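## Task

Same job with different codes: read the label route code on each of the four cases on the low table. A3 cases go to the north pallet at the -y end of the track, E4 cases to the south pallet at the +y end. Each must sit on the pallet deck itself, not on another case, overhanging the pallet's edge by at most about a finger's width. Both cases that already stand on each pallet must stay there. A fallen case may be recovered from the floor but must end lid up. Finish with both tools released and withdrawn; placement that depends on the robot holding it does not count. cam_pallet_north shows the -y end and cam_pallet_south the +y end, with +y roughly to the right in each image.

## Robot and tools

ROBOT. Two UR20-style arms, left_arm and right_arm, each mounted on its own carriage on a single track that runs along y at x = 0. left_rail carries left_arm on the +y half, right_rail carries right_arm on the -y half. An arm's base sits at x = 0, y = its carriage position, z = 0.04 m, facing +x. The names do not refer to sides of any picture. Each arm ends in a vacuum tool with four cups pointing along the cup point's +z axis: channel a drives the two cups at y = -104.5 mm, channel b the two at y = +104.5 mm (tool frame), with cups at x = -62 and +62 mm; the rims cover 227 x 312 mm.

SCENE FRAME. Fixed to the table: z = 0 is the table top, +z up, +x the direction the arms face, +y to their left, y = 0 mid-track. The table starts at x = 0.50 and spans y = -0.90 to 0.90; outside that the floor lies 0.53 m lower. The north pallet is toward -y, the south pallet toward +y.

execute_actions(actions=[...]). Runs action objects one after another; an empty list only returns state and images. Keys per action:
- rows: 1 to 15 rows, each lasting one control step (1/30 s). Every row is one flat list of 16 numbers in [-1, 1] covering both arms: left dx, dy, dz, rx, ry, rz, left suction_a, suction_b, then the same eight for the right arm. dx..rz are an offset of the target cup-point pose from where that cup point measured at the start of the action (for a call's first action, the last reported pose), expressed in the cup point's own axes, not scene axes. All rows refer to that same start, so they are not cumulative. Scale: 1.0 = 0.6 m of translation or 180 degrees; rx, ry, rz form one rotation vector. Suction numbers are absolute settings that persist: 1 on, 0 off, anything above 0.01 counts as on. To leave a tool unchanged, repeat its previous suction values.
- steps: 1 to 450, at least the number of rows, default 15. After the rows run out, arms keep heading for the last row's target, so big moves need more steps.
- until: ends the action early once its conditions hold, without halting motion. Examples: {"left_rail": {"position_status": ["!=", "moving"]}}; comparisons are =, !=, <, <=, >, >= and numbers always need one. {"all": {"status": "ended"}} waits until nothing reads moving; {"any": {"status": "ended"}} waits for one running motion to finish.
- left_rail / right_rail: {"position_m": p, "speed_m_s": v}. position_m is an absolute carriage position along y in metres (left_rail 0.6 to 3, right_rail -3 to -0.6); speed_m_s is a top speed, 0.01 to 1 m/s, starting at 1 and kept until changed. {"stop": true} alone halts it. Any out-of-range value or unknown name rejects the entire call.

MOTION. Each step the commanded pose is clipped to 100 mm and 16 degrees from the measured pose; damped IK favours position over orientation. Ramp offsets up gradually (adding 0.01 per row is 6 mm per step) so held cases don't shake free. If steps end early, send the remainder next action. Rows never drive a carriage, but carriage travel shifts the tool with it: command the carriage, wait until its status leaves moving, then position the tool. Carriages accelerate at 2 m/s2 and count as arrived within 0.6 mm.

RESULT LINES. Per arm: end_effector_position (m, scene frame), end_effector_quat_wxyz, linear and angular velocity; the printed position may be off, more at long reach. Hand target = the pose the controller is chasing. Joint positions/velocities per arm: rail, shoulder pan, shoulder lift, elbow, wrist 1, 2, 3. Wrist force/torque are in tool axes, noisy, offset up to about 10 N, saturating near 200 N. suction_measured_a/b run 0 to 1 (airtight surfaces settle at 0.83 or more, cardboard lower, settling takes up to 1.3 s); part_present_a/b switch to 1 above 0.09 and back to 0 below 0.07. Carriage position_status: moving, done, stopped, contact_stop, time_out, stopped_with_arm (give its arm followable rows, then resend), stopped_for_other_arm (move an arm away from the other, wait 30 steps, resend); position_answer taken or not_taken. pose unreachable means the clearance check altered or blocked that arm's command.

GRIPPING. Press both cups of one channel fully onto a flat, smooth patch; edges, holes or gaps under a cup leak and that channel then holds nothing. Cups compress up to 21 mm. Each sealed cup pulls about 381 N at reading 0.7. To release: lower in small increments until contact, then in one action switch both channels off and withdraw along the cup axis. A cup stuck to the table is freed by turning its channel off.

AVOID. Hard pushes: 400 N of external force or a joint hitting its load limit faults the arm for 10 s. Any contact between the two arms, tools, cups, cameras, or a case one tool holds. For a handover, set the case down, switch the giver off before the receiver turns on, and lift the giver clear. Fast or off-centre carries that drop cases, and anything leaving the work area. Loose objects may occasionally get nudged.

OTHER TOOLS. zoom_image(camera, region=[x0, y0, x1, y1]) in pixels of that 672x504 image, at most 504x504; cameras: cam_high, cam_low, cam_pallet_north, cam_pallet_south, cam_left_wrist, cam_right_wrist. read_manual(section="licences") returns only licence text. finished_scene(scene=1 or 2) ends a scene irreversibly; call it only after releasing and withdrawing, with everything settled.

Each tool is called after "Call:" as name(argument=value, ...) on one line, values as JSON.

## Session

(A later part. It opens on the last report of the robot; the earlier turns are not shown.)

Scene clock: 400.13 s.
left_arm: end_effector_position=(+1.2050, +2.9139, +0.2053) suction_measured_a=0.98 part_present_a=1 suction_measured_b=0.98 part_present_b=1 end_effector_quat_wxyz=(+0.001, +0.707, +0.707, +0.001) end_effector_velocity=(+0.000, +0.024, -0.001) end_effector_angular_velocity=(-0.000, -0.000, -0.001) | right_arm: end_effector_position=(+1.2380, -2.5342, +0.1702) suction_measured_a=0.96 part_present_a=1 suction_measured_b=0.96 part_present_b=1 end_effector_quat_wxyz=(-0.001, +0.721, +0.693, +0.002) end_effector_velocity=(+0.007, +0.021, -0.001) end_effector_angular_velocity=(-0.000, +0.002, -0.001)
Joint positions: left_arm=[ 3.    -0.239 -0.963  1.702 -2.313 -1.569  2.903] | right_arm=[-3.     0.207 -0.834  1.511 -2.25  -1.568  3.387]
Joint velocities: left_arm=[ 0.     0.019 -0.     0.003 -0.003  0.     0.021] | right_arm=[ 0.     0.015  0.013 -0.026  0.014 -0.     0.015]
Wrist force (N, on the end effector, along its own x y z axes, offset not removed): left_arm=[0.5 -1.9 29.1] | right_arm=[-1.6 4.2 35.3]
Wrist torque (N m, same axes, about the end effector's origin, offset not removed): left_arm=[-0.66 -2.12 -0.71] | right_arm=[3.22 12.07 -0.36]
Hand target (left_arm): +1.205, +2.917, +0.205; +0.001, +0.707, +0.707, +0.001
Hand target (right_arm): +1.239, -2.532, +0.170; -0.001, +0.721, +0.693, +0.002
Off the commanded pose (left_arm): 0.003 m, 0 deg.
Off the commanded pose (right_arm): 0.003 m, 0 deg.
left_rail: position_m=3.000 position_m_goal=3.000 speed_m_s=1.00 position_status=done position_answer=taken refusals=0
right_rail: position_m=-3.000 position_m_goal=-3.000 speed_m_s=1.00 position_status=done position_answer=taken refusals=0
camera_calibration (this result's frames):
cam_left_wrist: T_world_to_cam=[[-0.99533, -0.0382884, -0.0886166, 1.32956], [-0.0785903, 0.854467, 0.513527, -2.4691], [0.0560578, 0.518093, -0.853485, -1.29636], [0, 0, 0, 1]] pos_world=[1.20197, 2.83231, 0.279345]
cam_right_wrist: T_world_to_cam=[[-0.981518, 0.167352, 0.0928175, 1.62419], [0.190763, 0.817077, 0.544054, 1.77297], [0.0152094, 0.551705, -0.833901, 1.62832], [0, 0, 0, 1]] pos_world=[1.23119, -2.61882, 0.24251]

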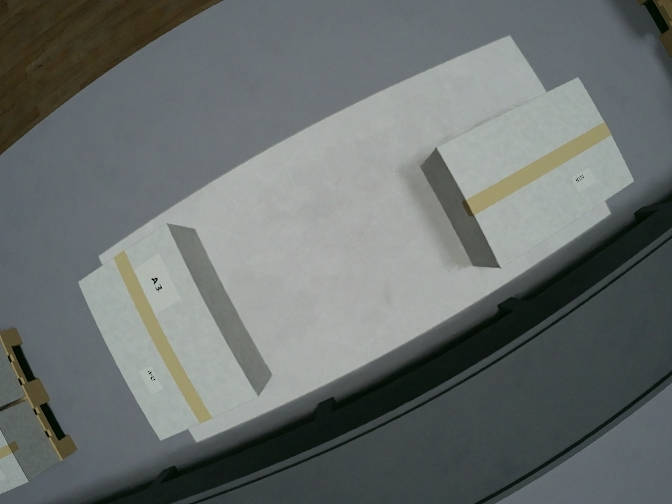

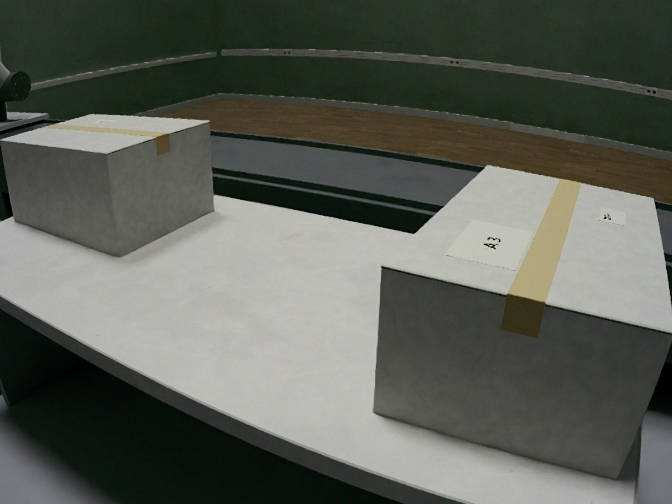

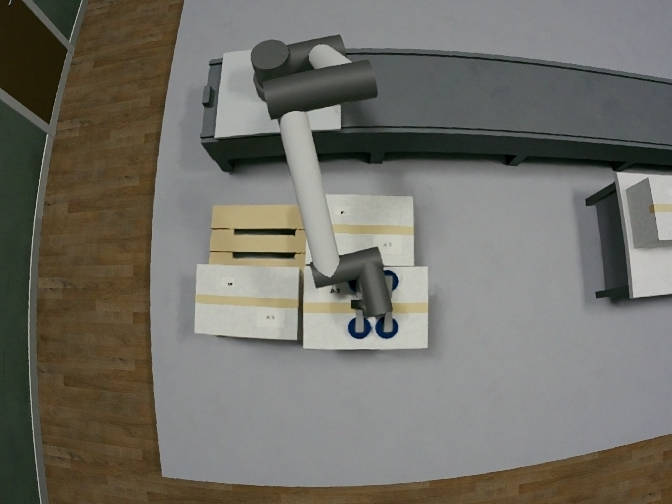

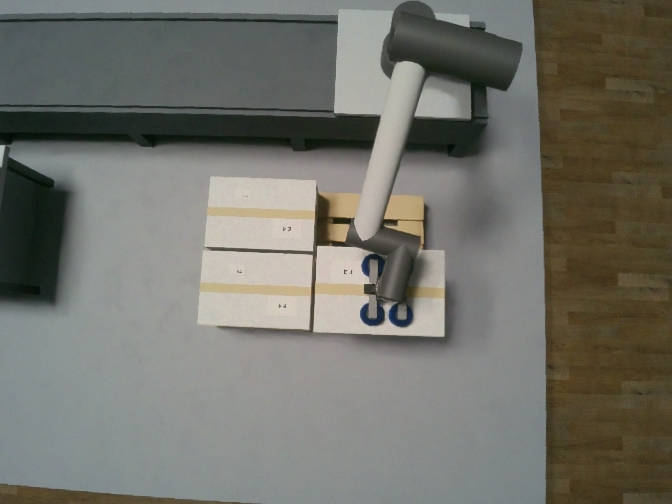

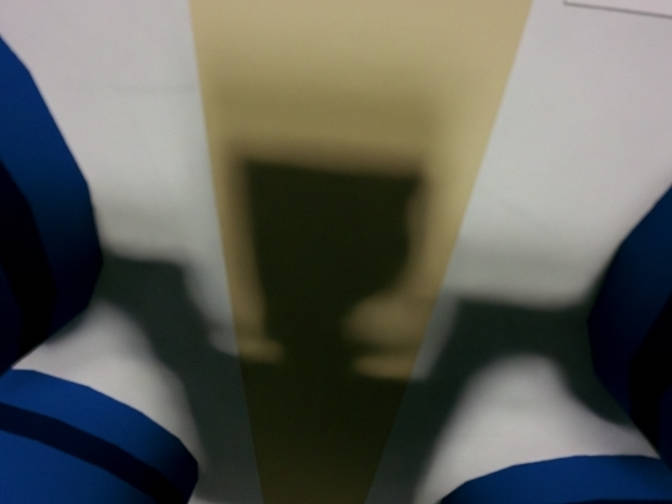

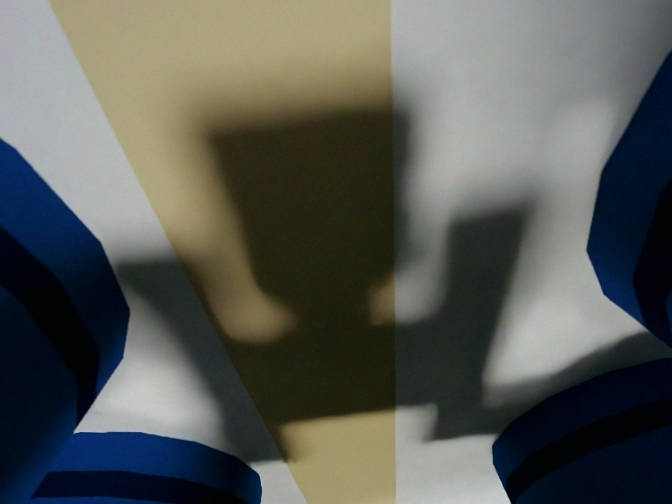

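Call:
execute_actions(actions=[{"rows": [
[0.005,0,0.010,0,0,0,1,1,0.0035,0.0015,0.009,0,0,0,1,1],
[0.005,0,0.025,0,0,0,1,1,0.0035,0.0015,0.023,0,0,0,1,1],
[0.005,0,0.045,0,0,0,1,1,0.0035,0.0015,0.042,0,0,0,1,1],
[0.005,0,0.070,0,0,0,1,1,0.0035,0.0015,0.065,0,0,0,1,1],
[0.005,0,0.100,0,0,0,1,1,0.0035,0.0015,0.093,0,0,0,1,1],
[0.005,0,0.135,0,0,0,1,1,0.0035,0.0015,0.126,0,0,0,1,1],
[0.005,0,0.175,0,0,0,1,1,0.0035,0.0015,0.163,0,0,0,1,1],
[0.005,0,0.220,0,0,0,1,1,0.0035,0.0015,0.205,0,0,0,1,1],
[0.005,0,0.265,0,0,0,1,1,0.0035,0.0015,0.247,0,0,0,1,1],
[0.005,0,0.310,0,0,0,1,1,0.0035,0.0015,0.289,0,0,0,1,1],
[0.005,0,0.355,0,0,0,1,1,0.0035,0.0015,0.331,0,0,0,1,1],
[0.005,0,0.400,0,0,0,1,1,0.0035,0.0015,0.373,0,0,0,1,1],
[0.005,0,0.440,0,0,0,1,1,0.0035,0.0015,0.410,0,0,0,1,1],
[0.005,0,0.472,0,0,0,1,1,0.0035,0.0015,0.440,0,0,0,1,1],
[0.005,0,0.492,0,0,0,1,1,0.0035,0.0015,0.4587,0,0,0,1,1]
], "steps": 40}])

Call:
zoom_image(camera="cam_pallet_south", region=[180, 160, 460, 360])

Call:
zoom_image(camera="cam_pallet_north", region=[170, 170, 450, 370])

Scene clock: 410.50 s.
left_arm: end_effector_position=(+1.2059, +2.9171, -0.0897) suction_measured_a=0.98 part_present_a=1 suction_measured_b=0.98 part_present_b=1 end_effector_quat_wxyz=(+0.001, +0.707, +0.707, +0.001) end_effector_velocity=(+0.001, +0.000, -0.003) end_effector_angular_velocity=(+0.000, +0.000, -0.000) | right_arm: end_effector_position=(+1.2396, -2.5315, -0.1048) suction_measured_a=0.96 part_present_a=1 suction_measured_b=0.96 part_present_b=1 end_effector_quat_wxyz=(-0.001, +0.721, +0.693, +0.002) end_effector_velocity=(+0.000, +0.000, -0.003) end_effector_angular_velocity=(-0.000, +0.000, +0.000)
Joint positions: left_arm=[ 3.    -0.236 -0.693  1.733 -2.614 -1.569  2.906] | right_arm=[-3.     0.208 -0.602  1.526 -2.497 -1.568  3.389]
Joint velocities: left_arm=[ 0.     0.     0.004 -0.002 -0.002 -0.     0.   ] | right_arm=[ 0.     0.     0.003 -0.001 -0.001 -0.     0.   ]
Wrist force (N, on the end effector, along its own x y z axes, offset not removed): left_arm=[-1.9 0.0 31.7] | right_arm=[-5.8 2.9 35.4]
Wrist torque (N m, same axes, about the end effector's origin, offset not removed): left_arm=[-0.18 -2.49 -0.72] | right_arm=[3.31 12.09 -0.19]
Hand target (left_arm): +1.206, +2.917, -0.090; +0.001, +0.707, +0.707, +0.001
Hand target (right_arm): +1.240, -2.532, -0.105; -0.001, +0.721, +0.693, +0.002
Off the commanded pose (left_arm): 0.000 m, 0 deg.
Off the commanded pose (right_arm): 0.000 m, 0 deg.
left_rail: position_m=3.000 position_m_goal=3.000 speed_m_s=1.00 position_status=done position_answer=taken refusals=0
right_rail: position_m=-3.000 position_m_goal=-3.000 speed_m_s=1.00 position_status=done position_answer=taken refusals=0
camera_calibration (this result's frames):
cam_left_wrist: T_world_to_cam=[[-0.995324, -0.0383092, -0.0886728, 1.30455], [-0.0786306, 0.854525, 0.513424, -2.32048], [0.0561044, 0.517995, -0.853542, -1.54963], [0, 0, 0, 1]] pos_world=[1.20293, 2.83558, -0.0156054]
cam_right_wrist: T_world_to_cam=[[-0.981524, 0.167357, 0.0927438, 1.65084], [0.190725, 0.817043, 0.544118, 1.92003], [0.0152862, 0.551753, -0.833867, 1.39753], [0, 0, 0, 1]] pos_world=[1.23278, -2.61612, -0.032468]

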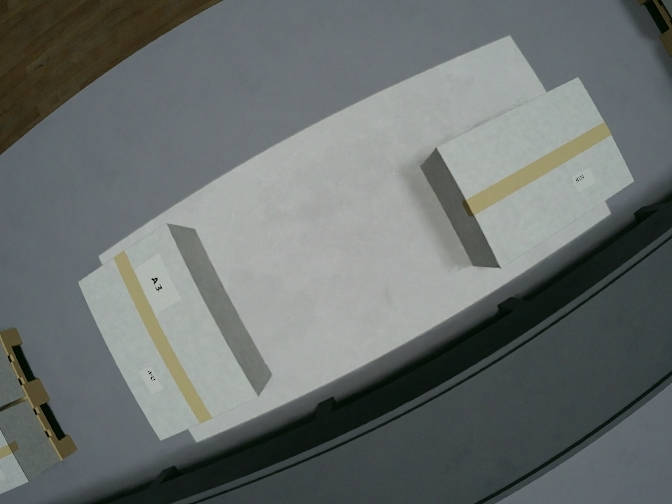

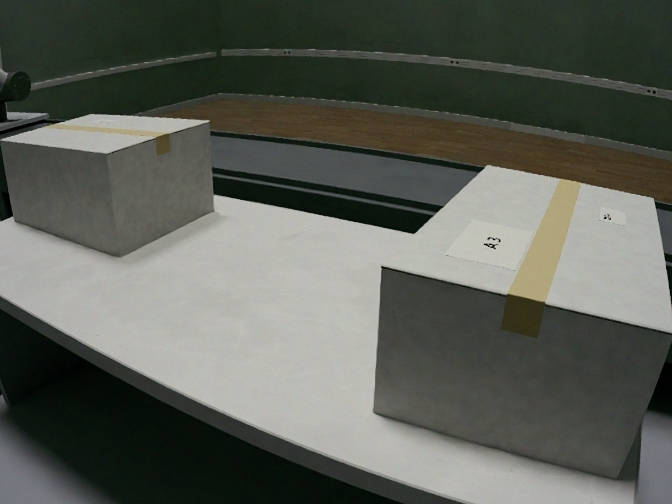

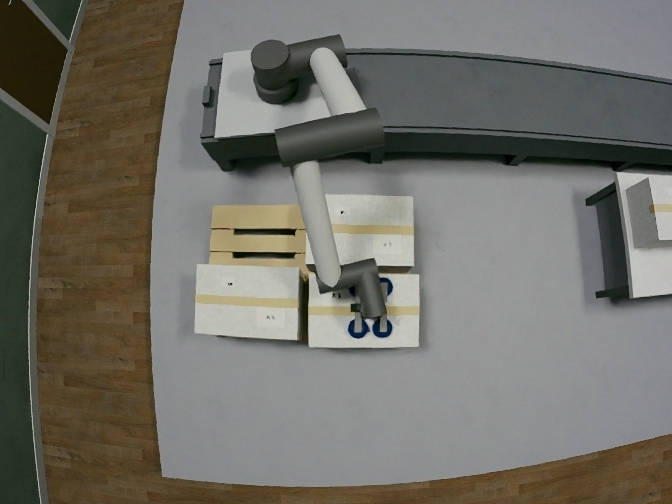

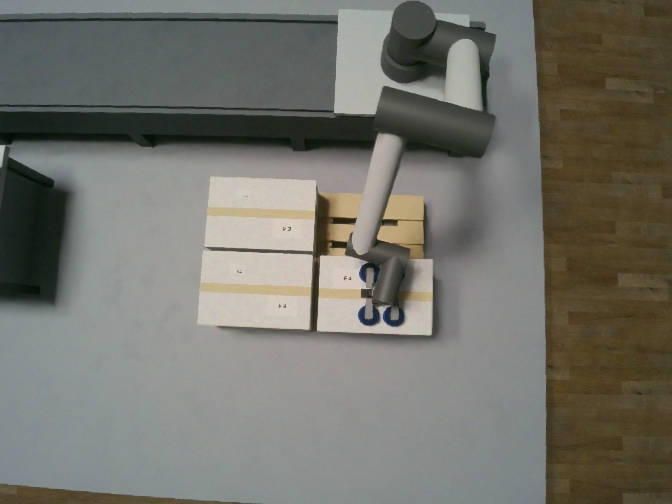

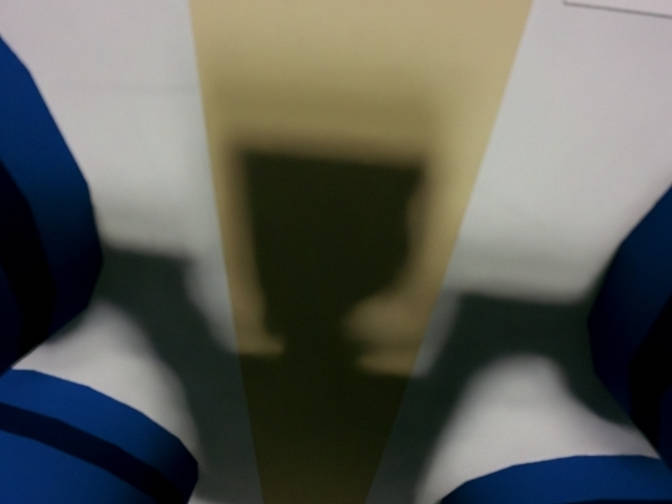

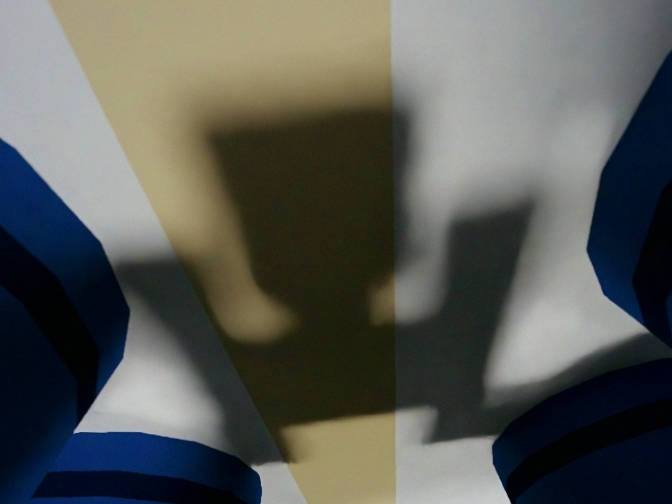

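Region (180, 160, 460, 360) of cam_pallet_south's 672x504 image, scaled by 1.800, with more detail than that image has; it fills the top 360 rows of this view, and the rest is white.

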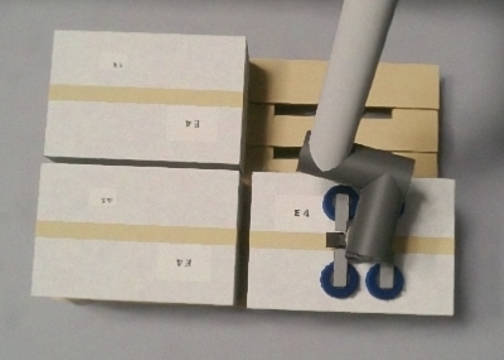

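Region (170, 170, 450, 370) of cam_pallet_north's 672x504 image, scaled by 1.800, with more detail than that image has; it fills the top 360 rows of this view, and the rest is white.

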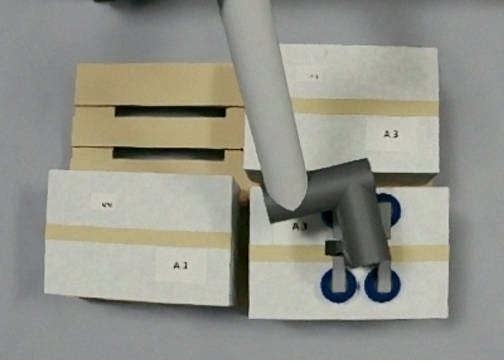

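Call:
execute_actions(actions=[{"rows": [
[-0.003,0.001,0.001,0,0,0,1,1,-0.004,-0.004,0.001,0,0,0.0006,1,1],
[-0.007,0.002,0.003,0,0,0,1,1,-0.010,-0.010,0.003,0,0,0.0015,1,1],
[-0.012,0.003,0.006,0,0,0,1,1,-0.017,-0.017,0.006,0,0,0.0025,1,1],
[-0.017,0.005,0.009,0,0,0,1,1,-0.025,-0.025,0.009,0,0,0.0036,1,1],
[-0.022,0.006,0.012,0,0,0,1,1,-0.032,-0.032,0.012,0,0,0.0046,1,1],
[-0.026,0.007,0.015,0,0,0,1,1,-0.038,-0.038,0.015,0,0,0.0055,1,1],
[-0.029,0.008,0.018,0,0,0,1,1,-0.042,-0.042,0.018,0,0,0.0061,1,1],
[-0.0302,0.0085,0.020,0,0,0,1,1,-0.0443,-0.0443,0.020,0,0,0.0064,1,1]
], "steps": 18}])

Call:
zoom_image(camera="cam_pallet_south", region=[180, 160, 460, 360])

Call:
zoom_image(camera="cam_pallet_north", region=[170, 170, 450, 370])

Scene clock: 461.67 s.
left_arm: end_effector_position=(+1.2108, +2.8997, -0.1012) suction_measured_a=0.98 part_present_a=1 suction_measured_b=0.98 part_present_b=1 end_effector_quat_wxyz=(+0.001, +0.707, +0.707, +0.001) end_effector_velocity=(+0.002, -0.005, -0.004) end_effector_angular_velocity=(-0.001, -0.000, +0.000) | right_arm: end_effector_position=(+1.2131, -2.5560, -0.1164) suction_measured_a=0.96 part_present_a=1 suction_measured_b=0.96 part_present_b=1 end_effector_quat_wxyz=(-0.001, +0.727, +0.686, +0.002) end_effector_velocity=(-0.008, -0.008, -0.003) end_effector_angular_velocity=(+0.000, -0.002, -0.006)
Joint positions: left_arm=[ 3.    -0.249 -0.677  1.721 -2.618 -1.569  2.893] | right_arm=[-3.     0.194 -0.614  1.585 -2.544 -1.568  3.394]
Joint velocities: left_arm=[ 0.    -0.004  0.005 -0.004 -0.001 -0.001 -0.004] | right_arm=[ 0.    -0.005 -0.003  0.018 -0.017  0.     0.001]
Wrist force (N, on the end effector, along its own x y z axes, offset not removed): left_arm=[-0.7 -2.1 24.2] | right_arm=[-6.2 0.2 35.9]
Wrist torque (N m, same axes, about the end effector's origin, offset not removed): left_arm=[-0.48 -2.76 -0.58] | right_arm=[3.07 11.99 -0.14]
Hand target (left_arm): +1.211, +2.899, -0.102; +0.001, +0.707, +0.707, +0.001
Hand target (right_arm): +1.212, -2.557, -0.117; -0.001, +0.728, +0.686, +0.002
Off the commanded pose (left_arm): 0.001 m, 0 deg.
Off the commanded pose (right_arm): 0.002 m, 0 deg.
left_rail: position_m=3.000 position_m_goal=3.000 speed_m_s=1.00 position_status=done position_answer=taken refusals=0
right_rail: position_m=-3.000 position_m_goal=-3.000 speed_m_s=1.00 position_status=done position_answer=taken refusals=0
camera_calibration (this result's frames):
cam_left_wrist: T_world_to_cam=[[-0.995324, -0.0382888, -0.0886802, 1.30768], [-0.0786232, 0.854468, 0.51352, -2.29914], [0.0561123, 0.518091, -0.853483, -1.55099], [0, 0, 0, 1]] pos_world=[1.20783, 2.81817, -0.027123]
cam_right_wrist: T_world_to_cam=[[-0.978089, 0.186318, 0.0928892, 1.67437], [0.206583, 0.813258, 0.543999, 1.92251], [0.0258137, 0.551268, -0.833929, 1.38773], [0, 0, 0, 1]] pos_world=[1.2047, -2.64047, -0.0441091]

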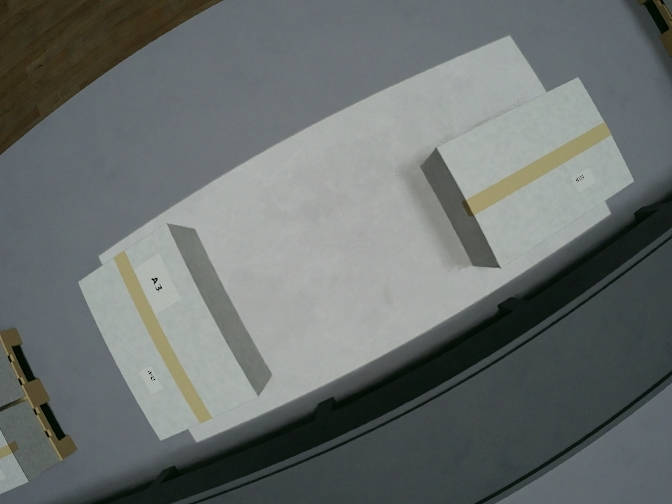

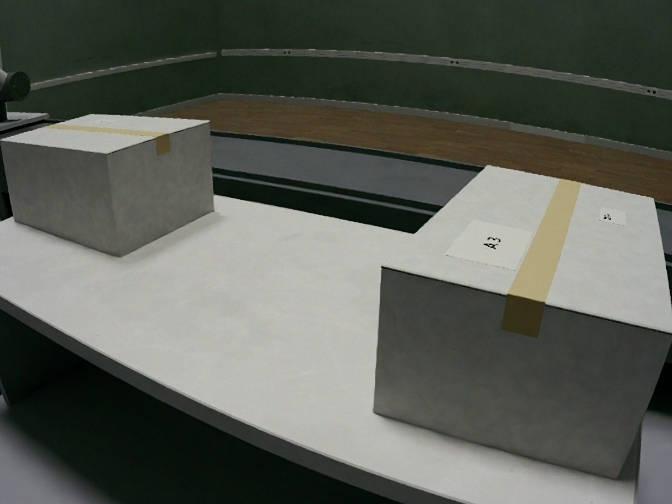

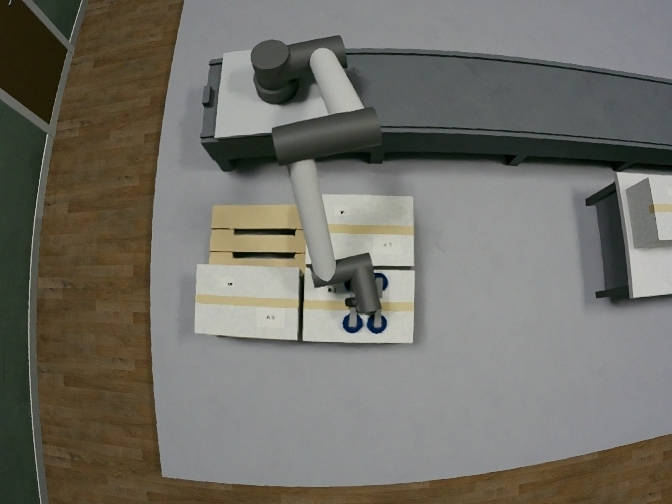

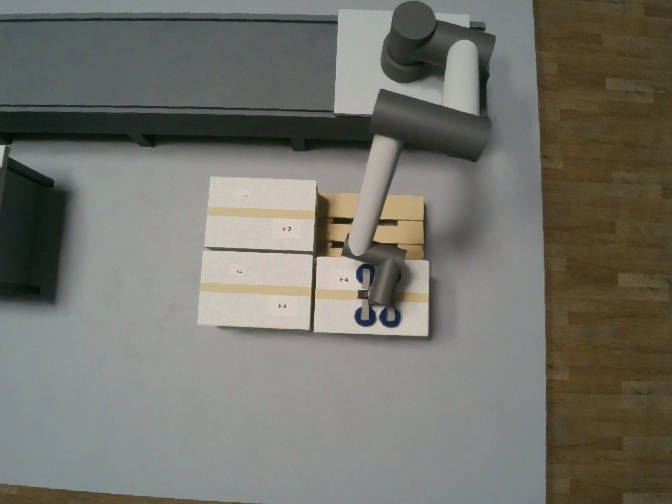

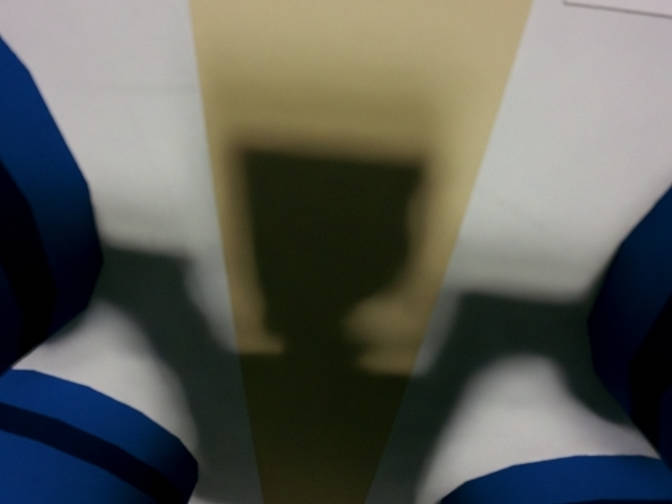

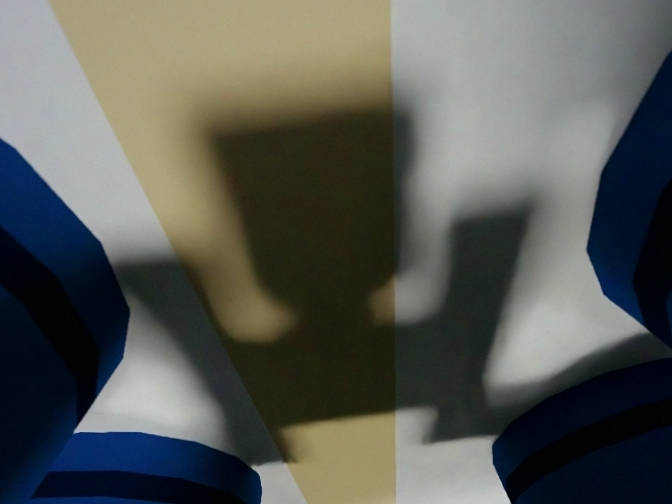

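Region (180, 160, 460, 360) of cam_pallet_south's 672x504 image, scaled by 1.800, with more detail than that image has; it fills the top 360 rows of this view, and the rest is white.

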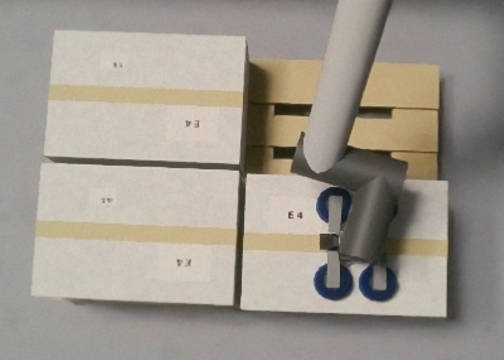

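Region (170, 170, 450, 370) of cam_pallet_north's 672x504 image, scaled by 1.800, with more detail than that image has; it fills the top 360 rows of this view, and the rest is white.

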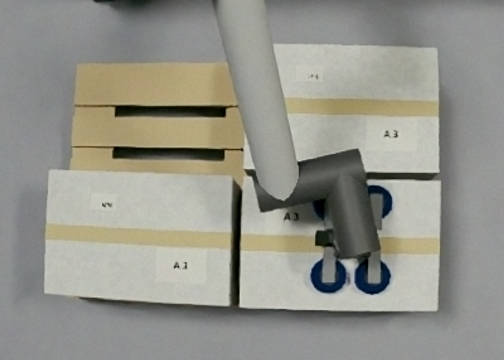

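Call:
execute_actions(actions=[{"rows": [
[-0.001,0,0.003,0,0,0,1,1,-0.0017,-0.0018,0.003,0,0,0.001,1,1],
[-0.001,0,0.006,0,0,0,1,1,-0.0017,-0.0018,0.006,0,0,0.001,1,1],
[-0.001,0,0.0095,0,0,0,1,1,-0.0017,-0.0018,0.0095,0,0,0.001,1,1]
], "steps": 9}])

Scene clock: 467.93 s.
left_arm: end_effector_position=(+1.2108, +2.8991, -0.1059) suction_measured_a=0.98 part_present_a=1 suction_measured_b=0.98 part_present_b=1 end_effector_quat_wxyz=(+0.001, +0.707, +0.707, +0.001) end_effector_velocity=(-0.000, +0.000, -0.008) end_effector_angular_velocity=(-0.000, -0.000, +0.000) | right_arm: end_effector_position=(+1.2125, -2.5568, -0.1198) suction_measured_a=0.96 part_present_a=1 suction_measured_b=0.96 part_present_b=1 end_effector_quat_wxyz=(-0.000, +0.728, +0.685, +0.002) end_effector_velocity=(+0.000, +0.000, -0.004) end_effector_angular_velocity=(-0.001, -0.001, -0.001)
Joint positions: left_arm=[ 3.    -0.25  -0.673  1.721 -2.622 -1.569  2.892] | right_arm=[-3.     0.193 -0.611  1.586 -2.549 -1.568  3.396]
Joint velocities: left_arm=[ 0.     0.     0.008 -0.001 -0.007 -0.    -0.   ] | right_arm=[ 0.     0.     0.004 -0.001 -0.004 -0.001  0.001]
Wrist force (N, on the end effector, along its own x y z axes, offset not removed): left_arm=[-8.0 0.3 25.8] | right_arm=[33.3 -86.0 -200.0]
Wrist torque (N m, same axes, about the end effector's origin, offset not removed): left_arm=[-0.23 -1.85 -0.75] | right_arm=[8.48 -21.46 5.39]
Hand target (left_arm): +1.211, +2.899, -0.107; +0.001, +0.707, +0.707, +0.001
Hand target (right_arm): +1.212, -2.557, -0.122; -0.001, +0.729, +0.685, +0.002
Off the commanded pose (left_arm): 0.001 m, 0 deg.
Off the commanded pose (right_arm): 0.002 m, 0 deg.
left_rail: position_m=3.000 position_m_goal=3.000 speed_m_s=1.00 position_status=done position_answer=taken refusals=0
right_rail: position_m=-3.000 position_m_goal=-3.000 speed_m_s=1.00 position_status=done position_answer=taken refusals=0
camera_calibration (this result's frames):
cam_left_wrist: T_world_to_cam=[[-0.995331, -0.0383076, -0.0885896, 1.30731], [-0.078586, 0.854527, 0.513427, -2.29639], [0.0560341, 0.517992, -0.853548, -1.55427], [0, 0, 0, 1]] pos_world=[1.20784, 2.81751, -0.0317997]
cam_right_wrist: T_world_to_cam=[[-0.977651, 0.189013, 0.0920507, 1.68043], [0.208351, 0.812564, 0.544362, 1.92121], [0.0280946, 0.551375, -0.833785, 1.38286], [0, 0, 0, 1]] pos_world=[1.20374, -2.6412, -0.0475091]

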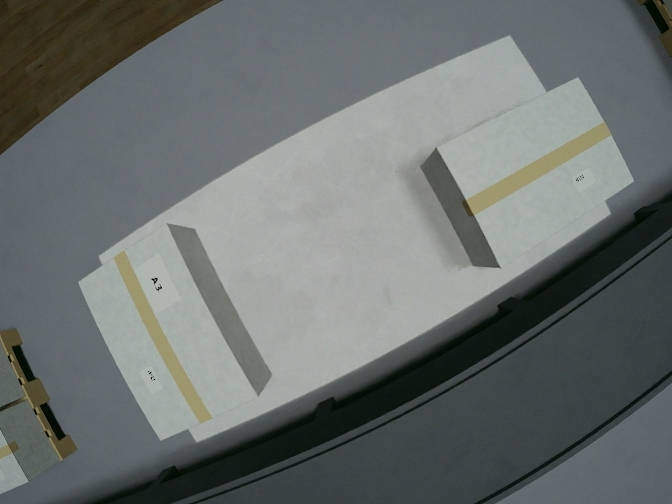

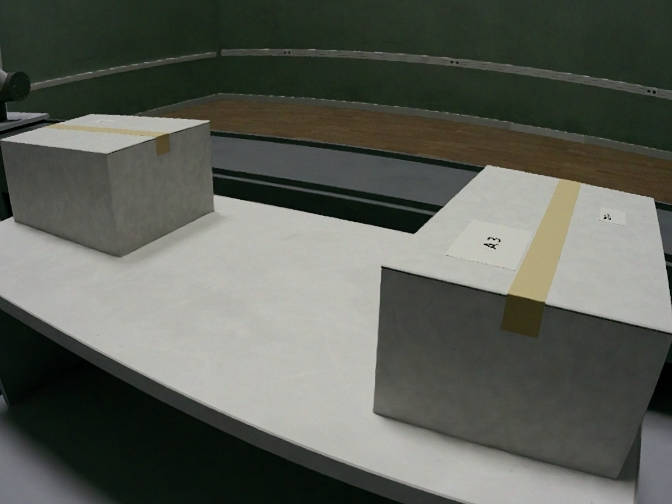

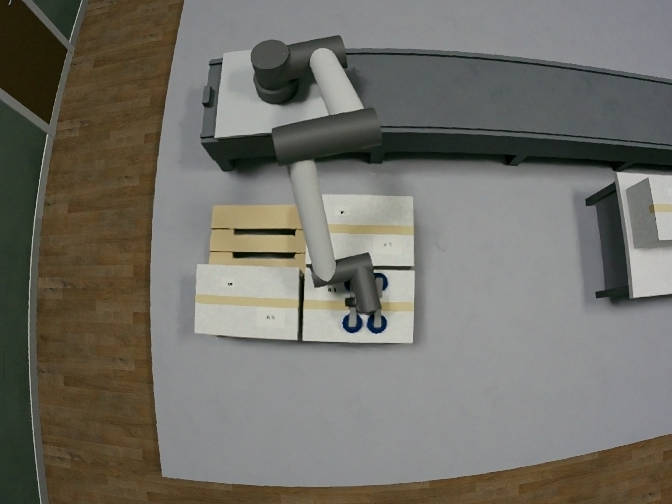

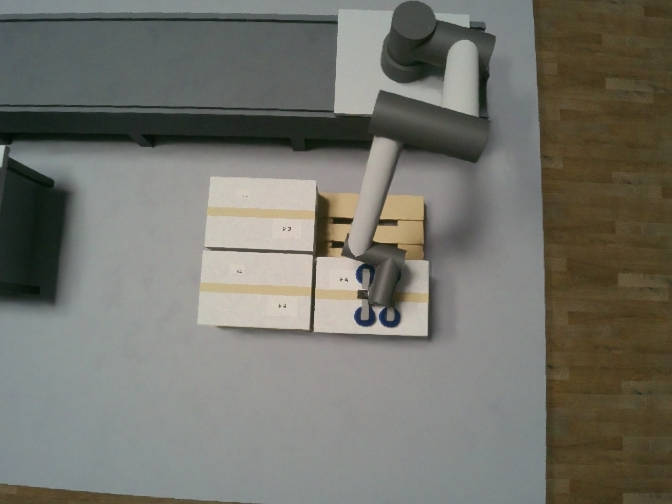

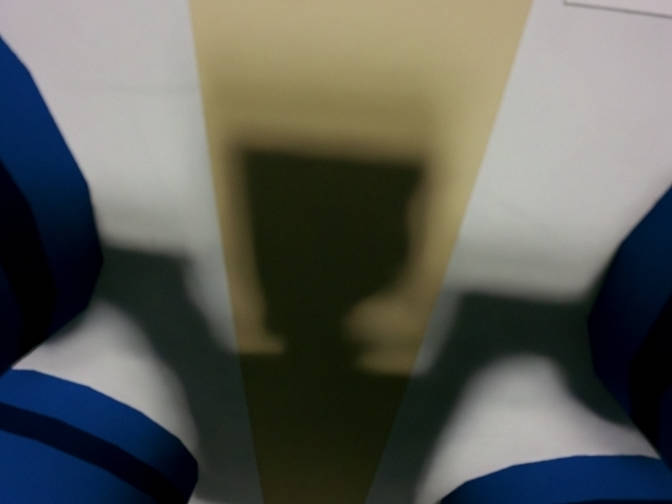

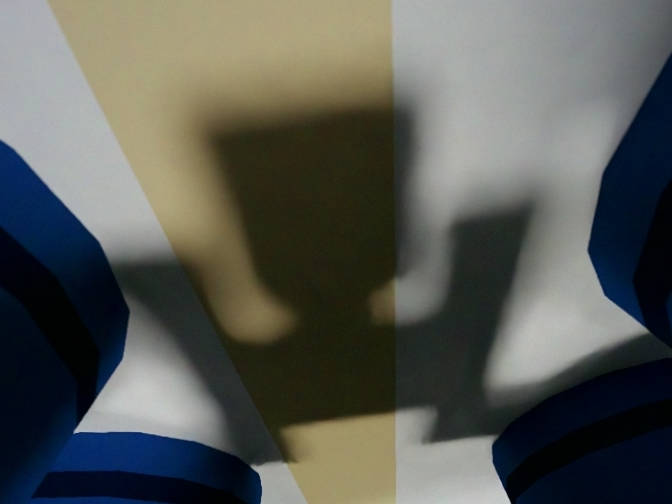

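Call:
execute_actions(actions=[{"rows": [
[0,0,0.002,0,0,0,1,1,0,0,-0.003,0,0,0,0,0],
[0,0,0.004,0,0,0,1,1,0,0,-0.005,0,0,0,0,0],
[0,0,0.006,0,0,0,1,1,0,0,-0.009,0,0,0,0,0],
[0,0,0.007,0,0,0,1,1,0,0,-0.013,0,0,0,0,0],
[0,0,0.007,0,0,0,1,1,0,0,-0.018,0,0,0,0,0],
[0,0,0.007,0,0,0,1,1,0,0,-0.023,0,0,0,0,0],
[0,0,0.007,0,0,0,1,1,0,0,-0.029,0,0,0,0,0],
[0,0,0.007,0,0,0,1,1,0,0,-0.035,0,0,0,0,0],
[0,0,0.007,0,0,0,1,1,0,0,-0.045,0,0,0,0,0],
[0,0,0.007,0,0,0,1,1,0,0,-0.070,0,0,0,0,0],
[0,0,0.007,0,0,0,1,1,0,0,-0.110,0,0,0,0,0],
[0,0,0.007,0,0,0,1,1,0,0,-0.160,0,0,0,0,0],
[0,0,0.007,0,0,0,1,1,0,0,-0.220,0,0,0,0,0],
[0,0,0.007,0,0,0,1,1,0,0,-0.300,0,0,0,0,0],
[0,0,0.007,0,0,0,1,1,0,0,-0.400,0,0,0,0,0]
], "steps": 25}])

Scene clock: 484.43 s.
left_arm: end_effector_position=(+1.2111, +2.8990, -0.1070) suction_measured_a=0.98 part_present_a=1 suction_measured_b=0.98 part_present_b=1 end_effector_quat_wxyz=(+0.001, +0.707, +0.707, +0.002) end_effector_velocity=(-0.000, -0.000, +0.000) end_effector_angular_velocity=(-0.000, +0.000, -0.000) | right_arm: end_effector_position=(+1.2126, -2.5565, -0.1186) suction_measured_a=0.96 part_present_a=1 suction_measured_b=0.96 part_present_b=1 end_effector_quat_wxyz=(-0.000, +0.728, +0.685, +0.002) end_effector_velocity=(-0.000, -0.000, -0.000) end_effector_angular_velocity=(-0.000, +0.000, -0.000)
Joint positions: left_arm=[ 3.    -0.25  -0.671  1.72  -2.624 -1.57   2.892] | right_arm=[-3.     0.194 -0.612  1.586 -2.548 -1.568  3.396]
Joint velocities: left_arm=[ 0. -0. -0.  0. -0. -0.  0.] | right_arm=[ 0.  0.  0. -0.  0. -0.  0.]
Wrist force (N, on the end effector, along its own x y z axes, offset not removed): left_arm=[6.2 5.7 -24.9] | right_arm=[4.9 -12.6 -37.5]
Wrist torque (N m, same axes, about the end effector's origin, offset not removed): left_arm=[3.02 -8.18 1.65] | right_arm=[9.74 -8.12 2.83]
Hand target (left_arm): +1.211, +2.899, -0.107; +0.001, +0.707, +0.707, +0.002
Hand target (right_arm): +1.213, -2.556, -0.119; -0.000, +0.728, +0.685, +0.002
Off the commanded pose (left_arm): 0.003 m, 0 deg.
Off the commanded pose (right_arm): 0.239 m, 0 deg.
FORCE FAULT: contact force on the left arm reached its limit, and that arm stopped for 10 seconds. FORCE FAULT: contact force on the right arm reached its limit, and that arm stopped for 10 seconds. On each arm, the contact can be on any part of the arm, not only on its tool. Those arms' remaining commands of this call were not run. Those arms hold still and accept commands again. Move each arm away from its contact; if what an arm grips holds it there, let go first. An arm that pushes or pulls that hard again can be faulted again.
left_rail: position_m=3.000 position_m_goal=3.000 speed_m_s=1.00 position_status=done position_answer=taken refusals=0
right_rail: position_m=-3.000 position_m_goal=-3.000 speed_m_s=1.00 position_status=done position_answer=taken refusals=0
camera_calibration (this result's frames):
cam_left_wrist: T_world_to_cam=[[-0.995239, -0.0383788, -0.0895956, 1.30747], [-0.0791329, 0.854824, 0.51285, -2.29599], [0.0569059, 0.517498, -0.85379, -1.55483], [0, 0, 0, 1]] pos_world=[1.20804, 2.81746, -0.0328616]
cam_right_wrist: T_world_to_cam=[[-0.97767, 0.188955, 0.0919617, 1.68021], [0.208255, 0.81261, 0.54433, 1.92054], [0.0281249, 0.551327, -0.833815, 1.38351], [0, 0, 0, 1]] pos_world=[1.20382, -2.6409, -0.0463344]

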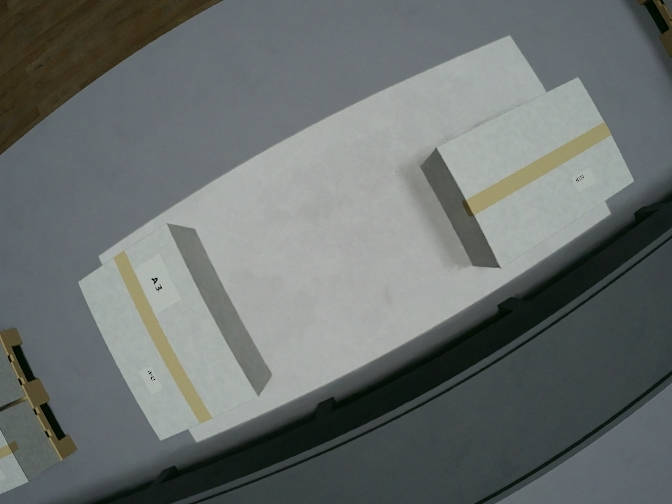

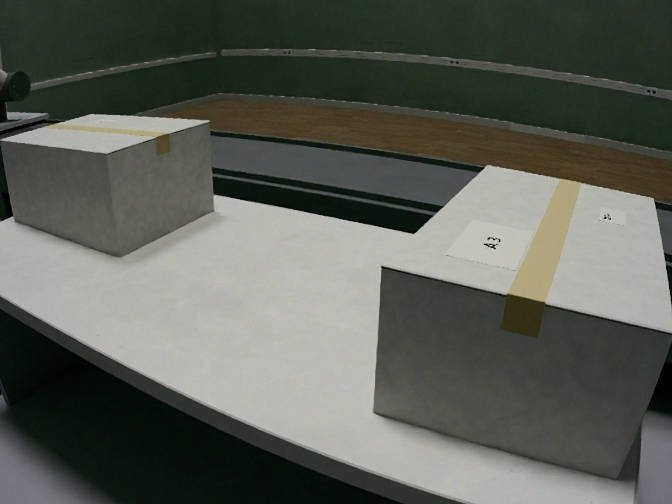

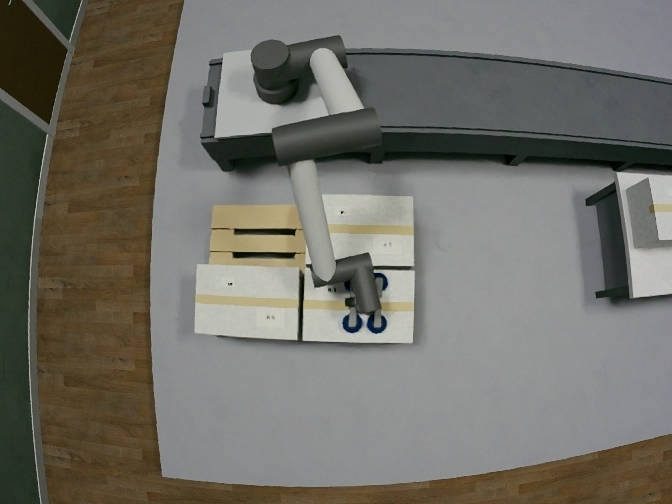

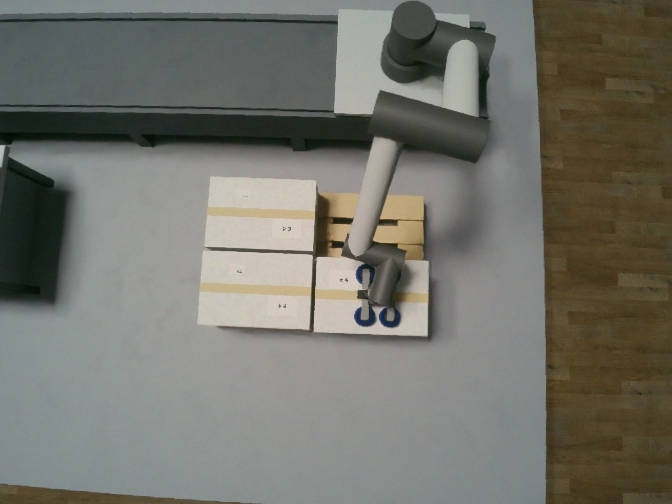

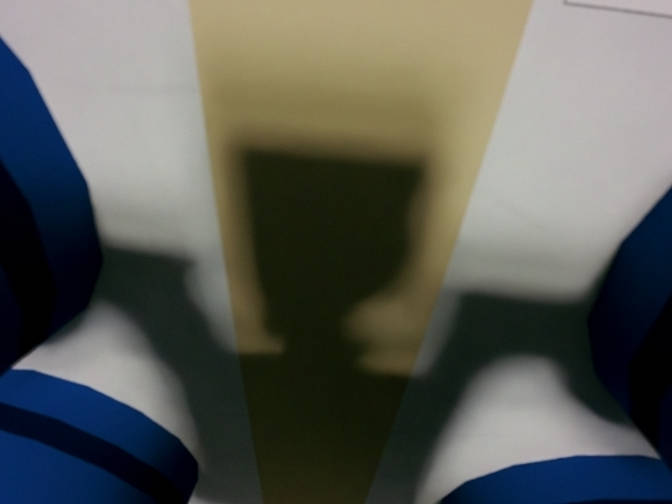

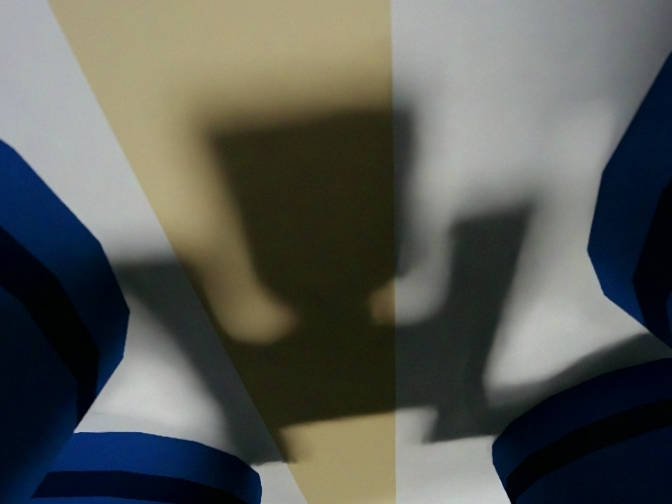

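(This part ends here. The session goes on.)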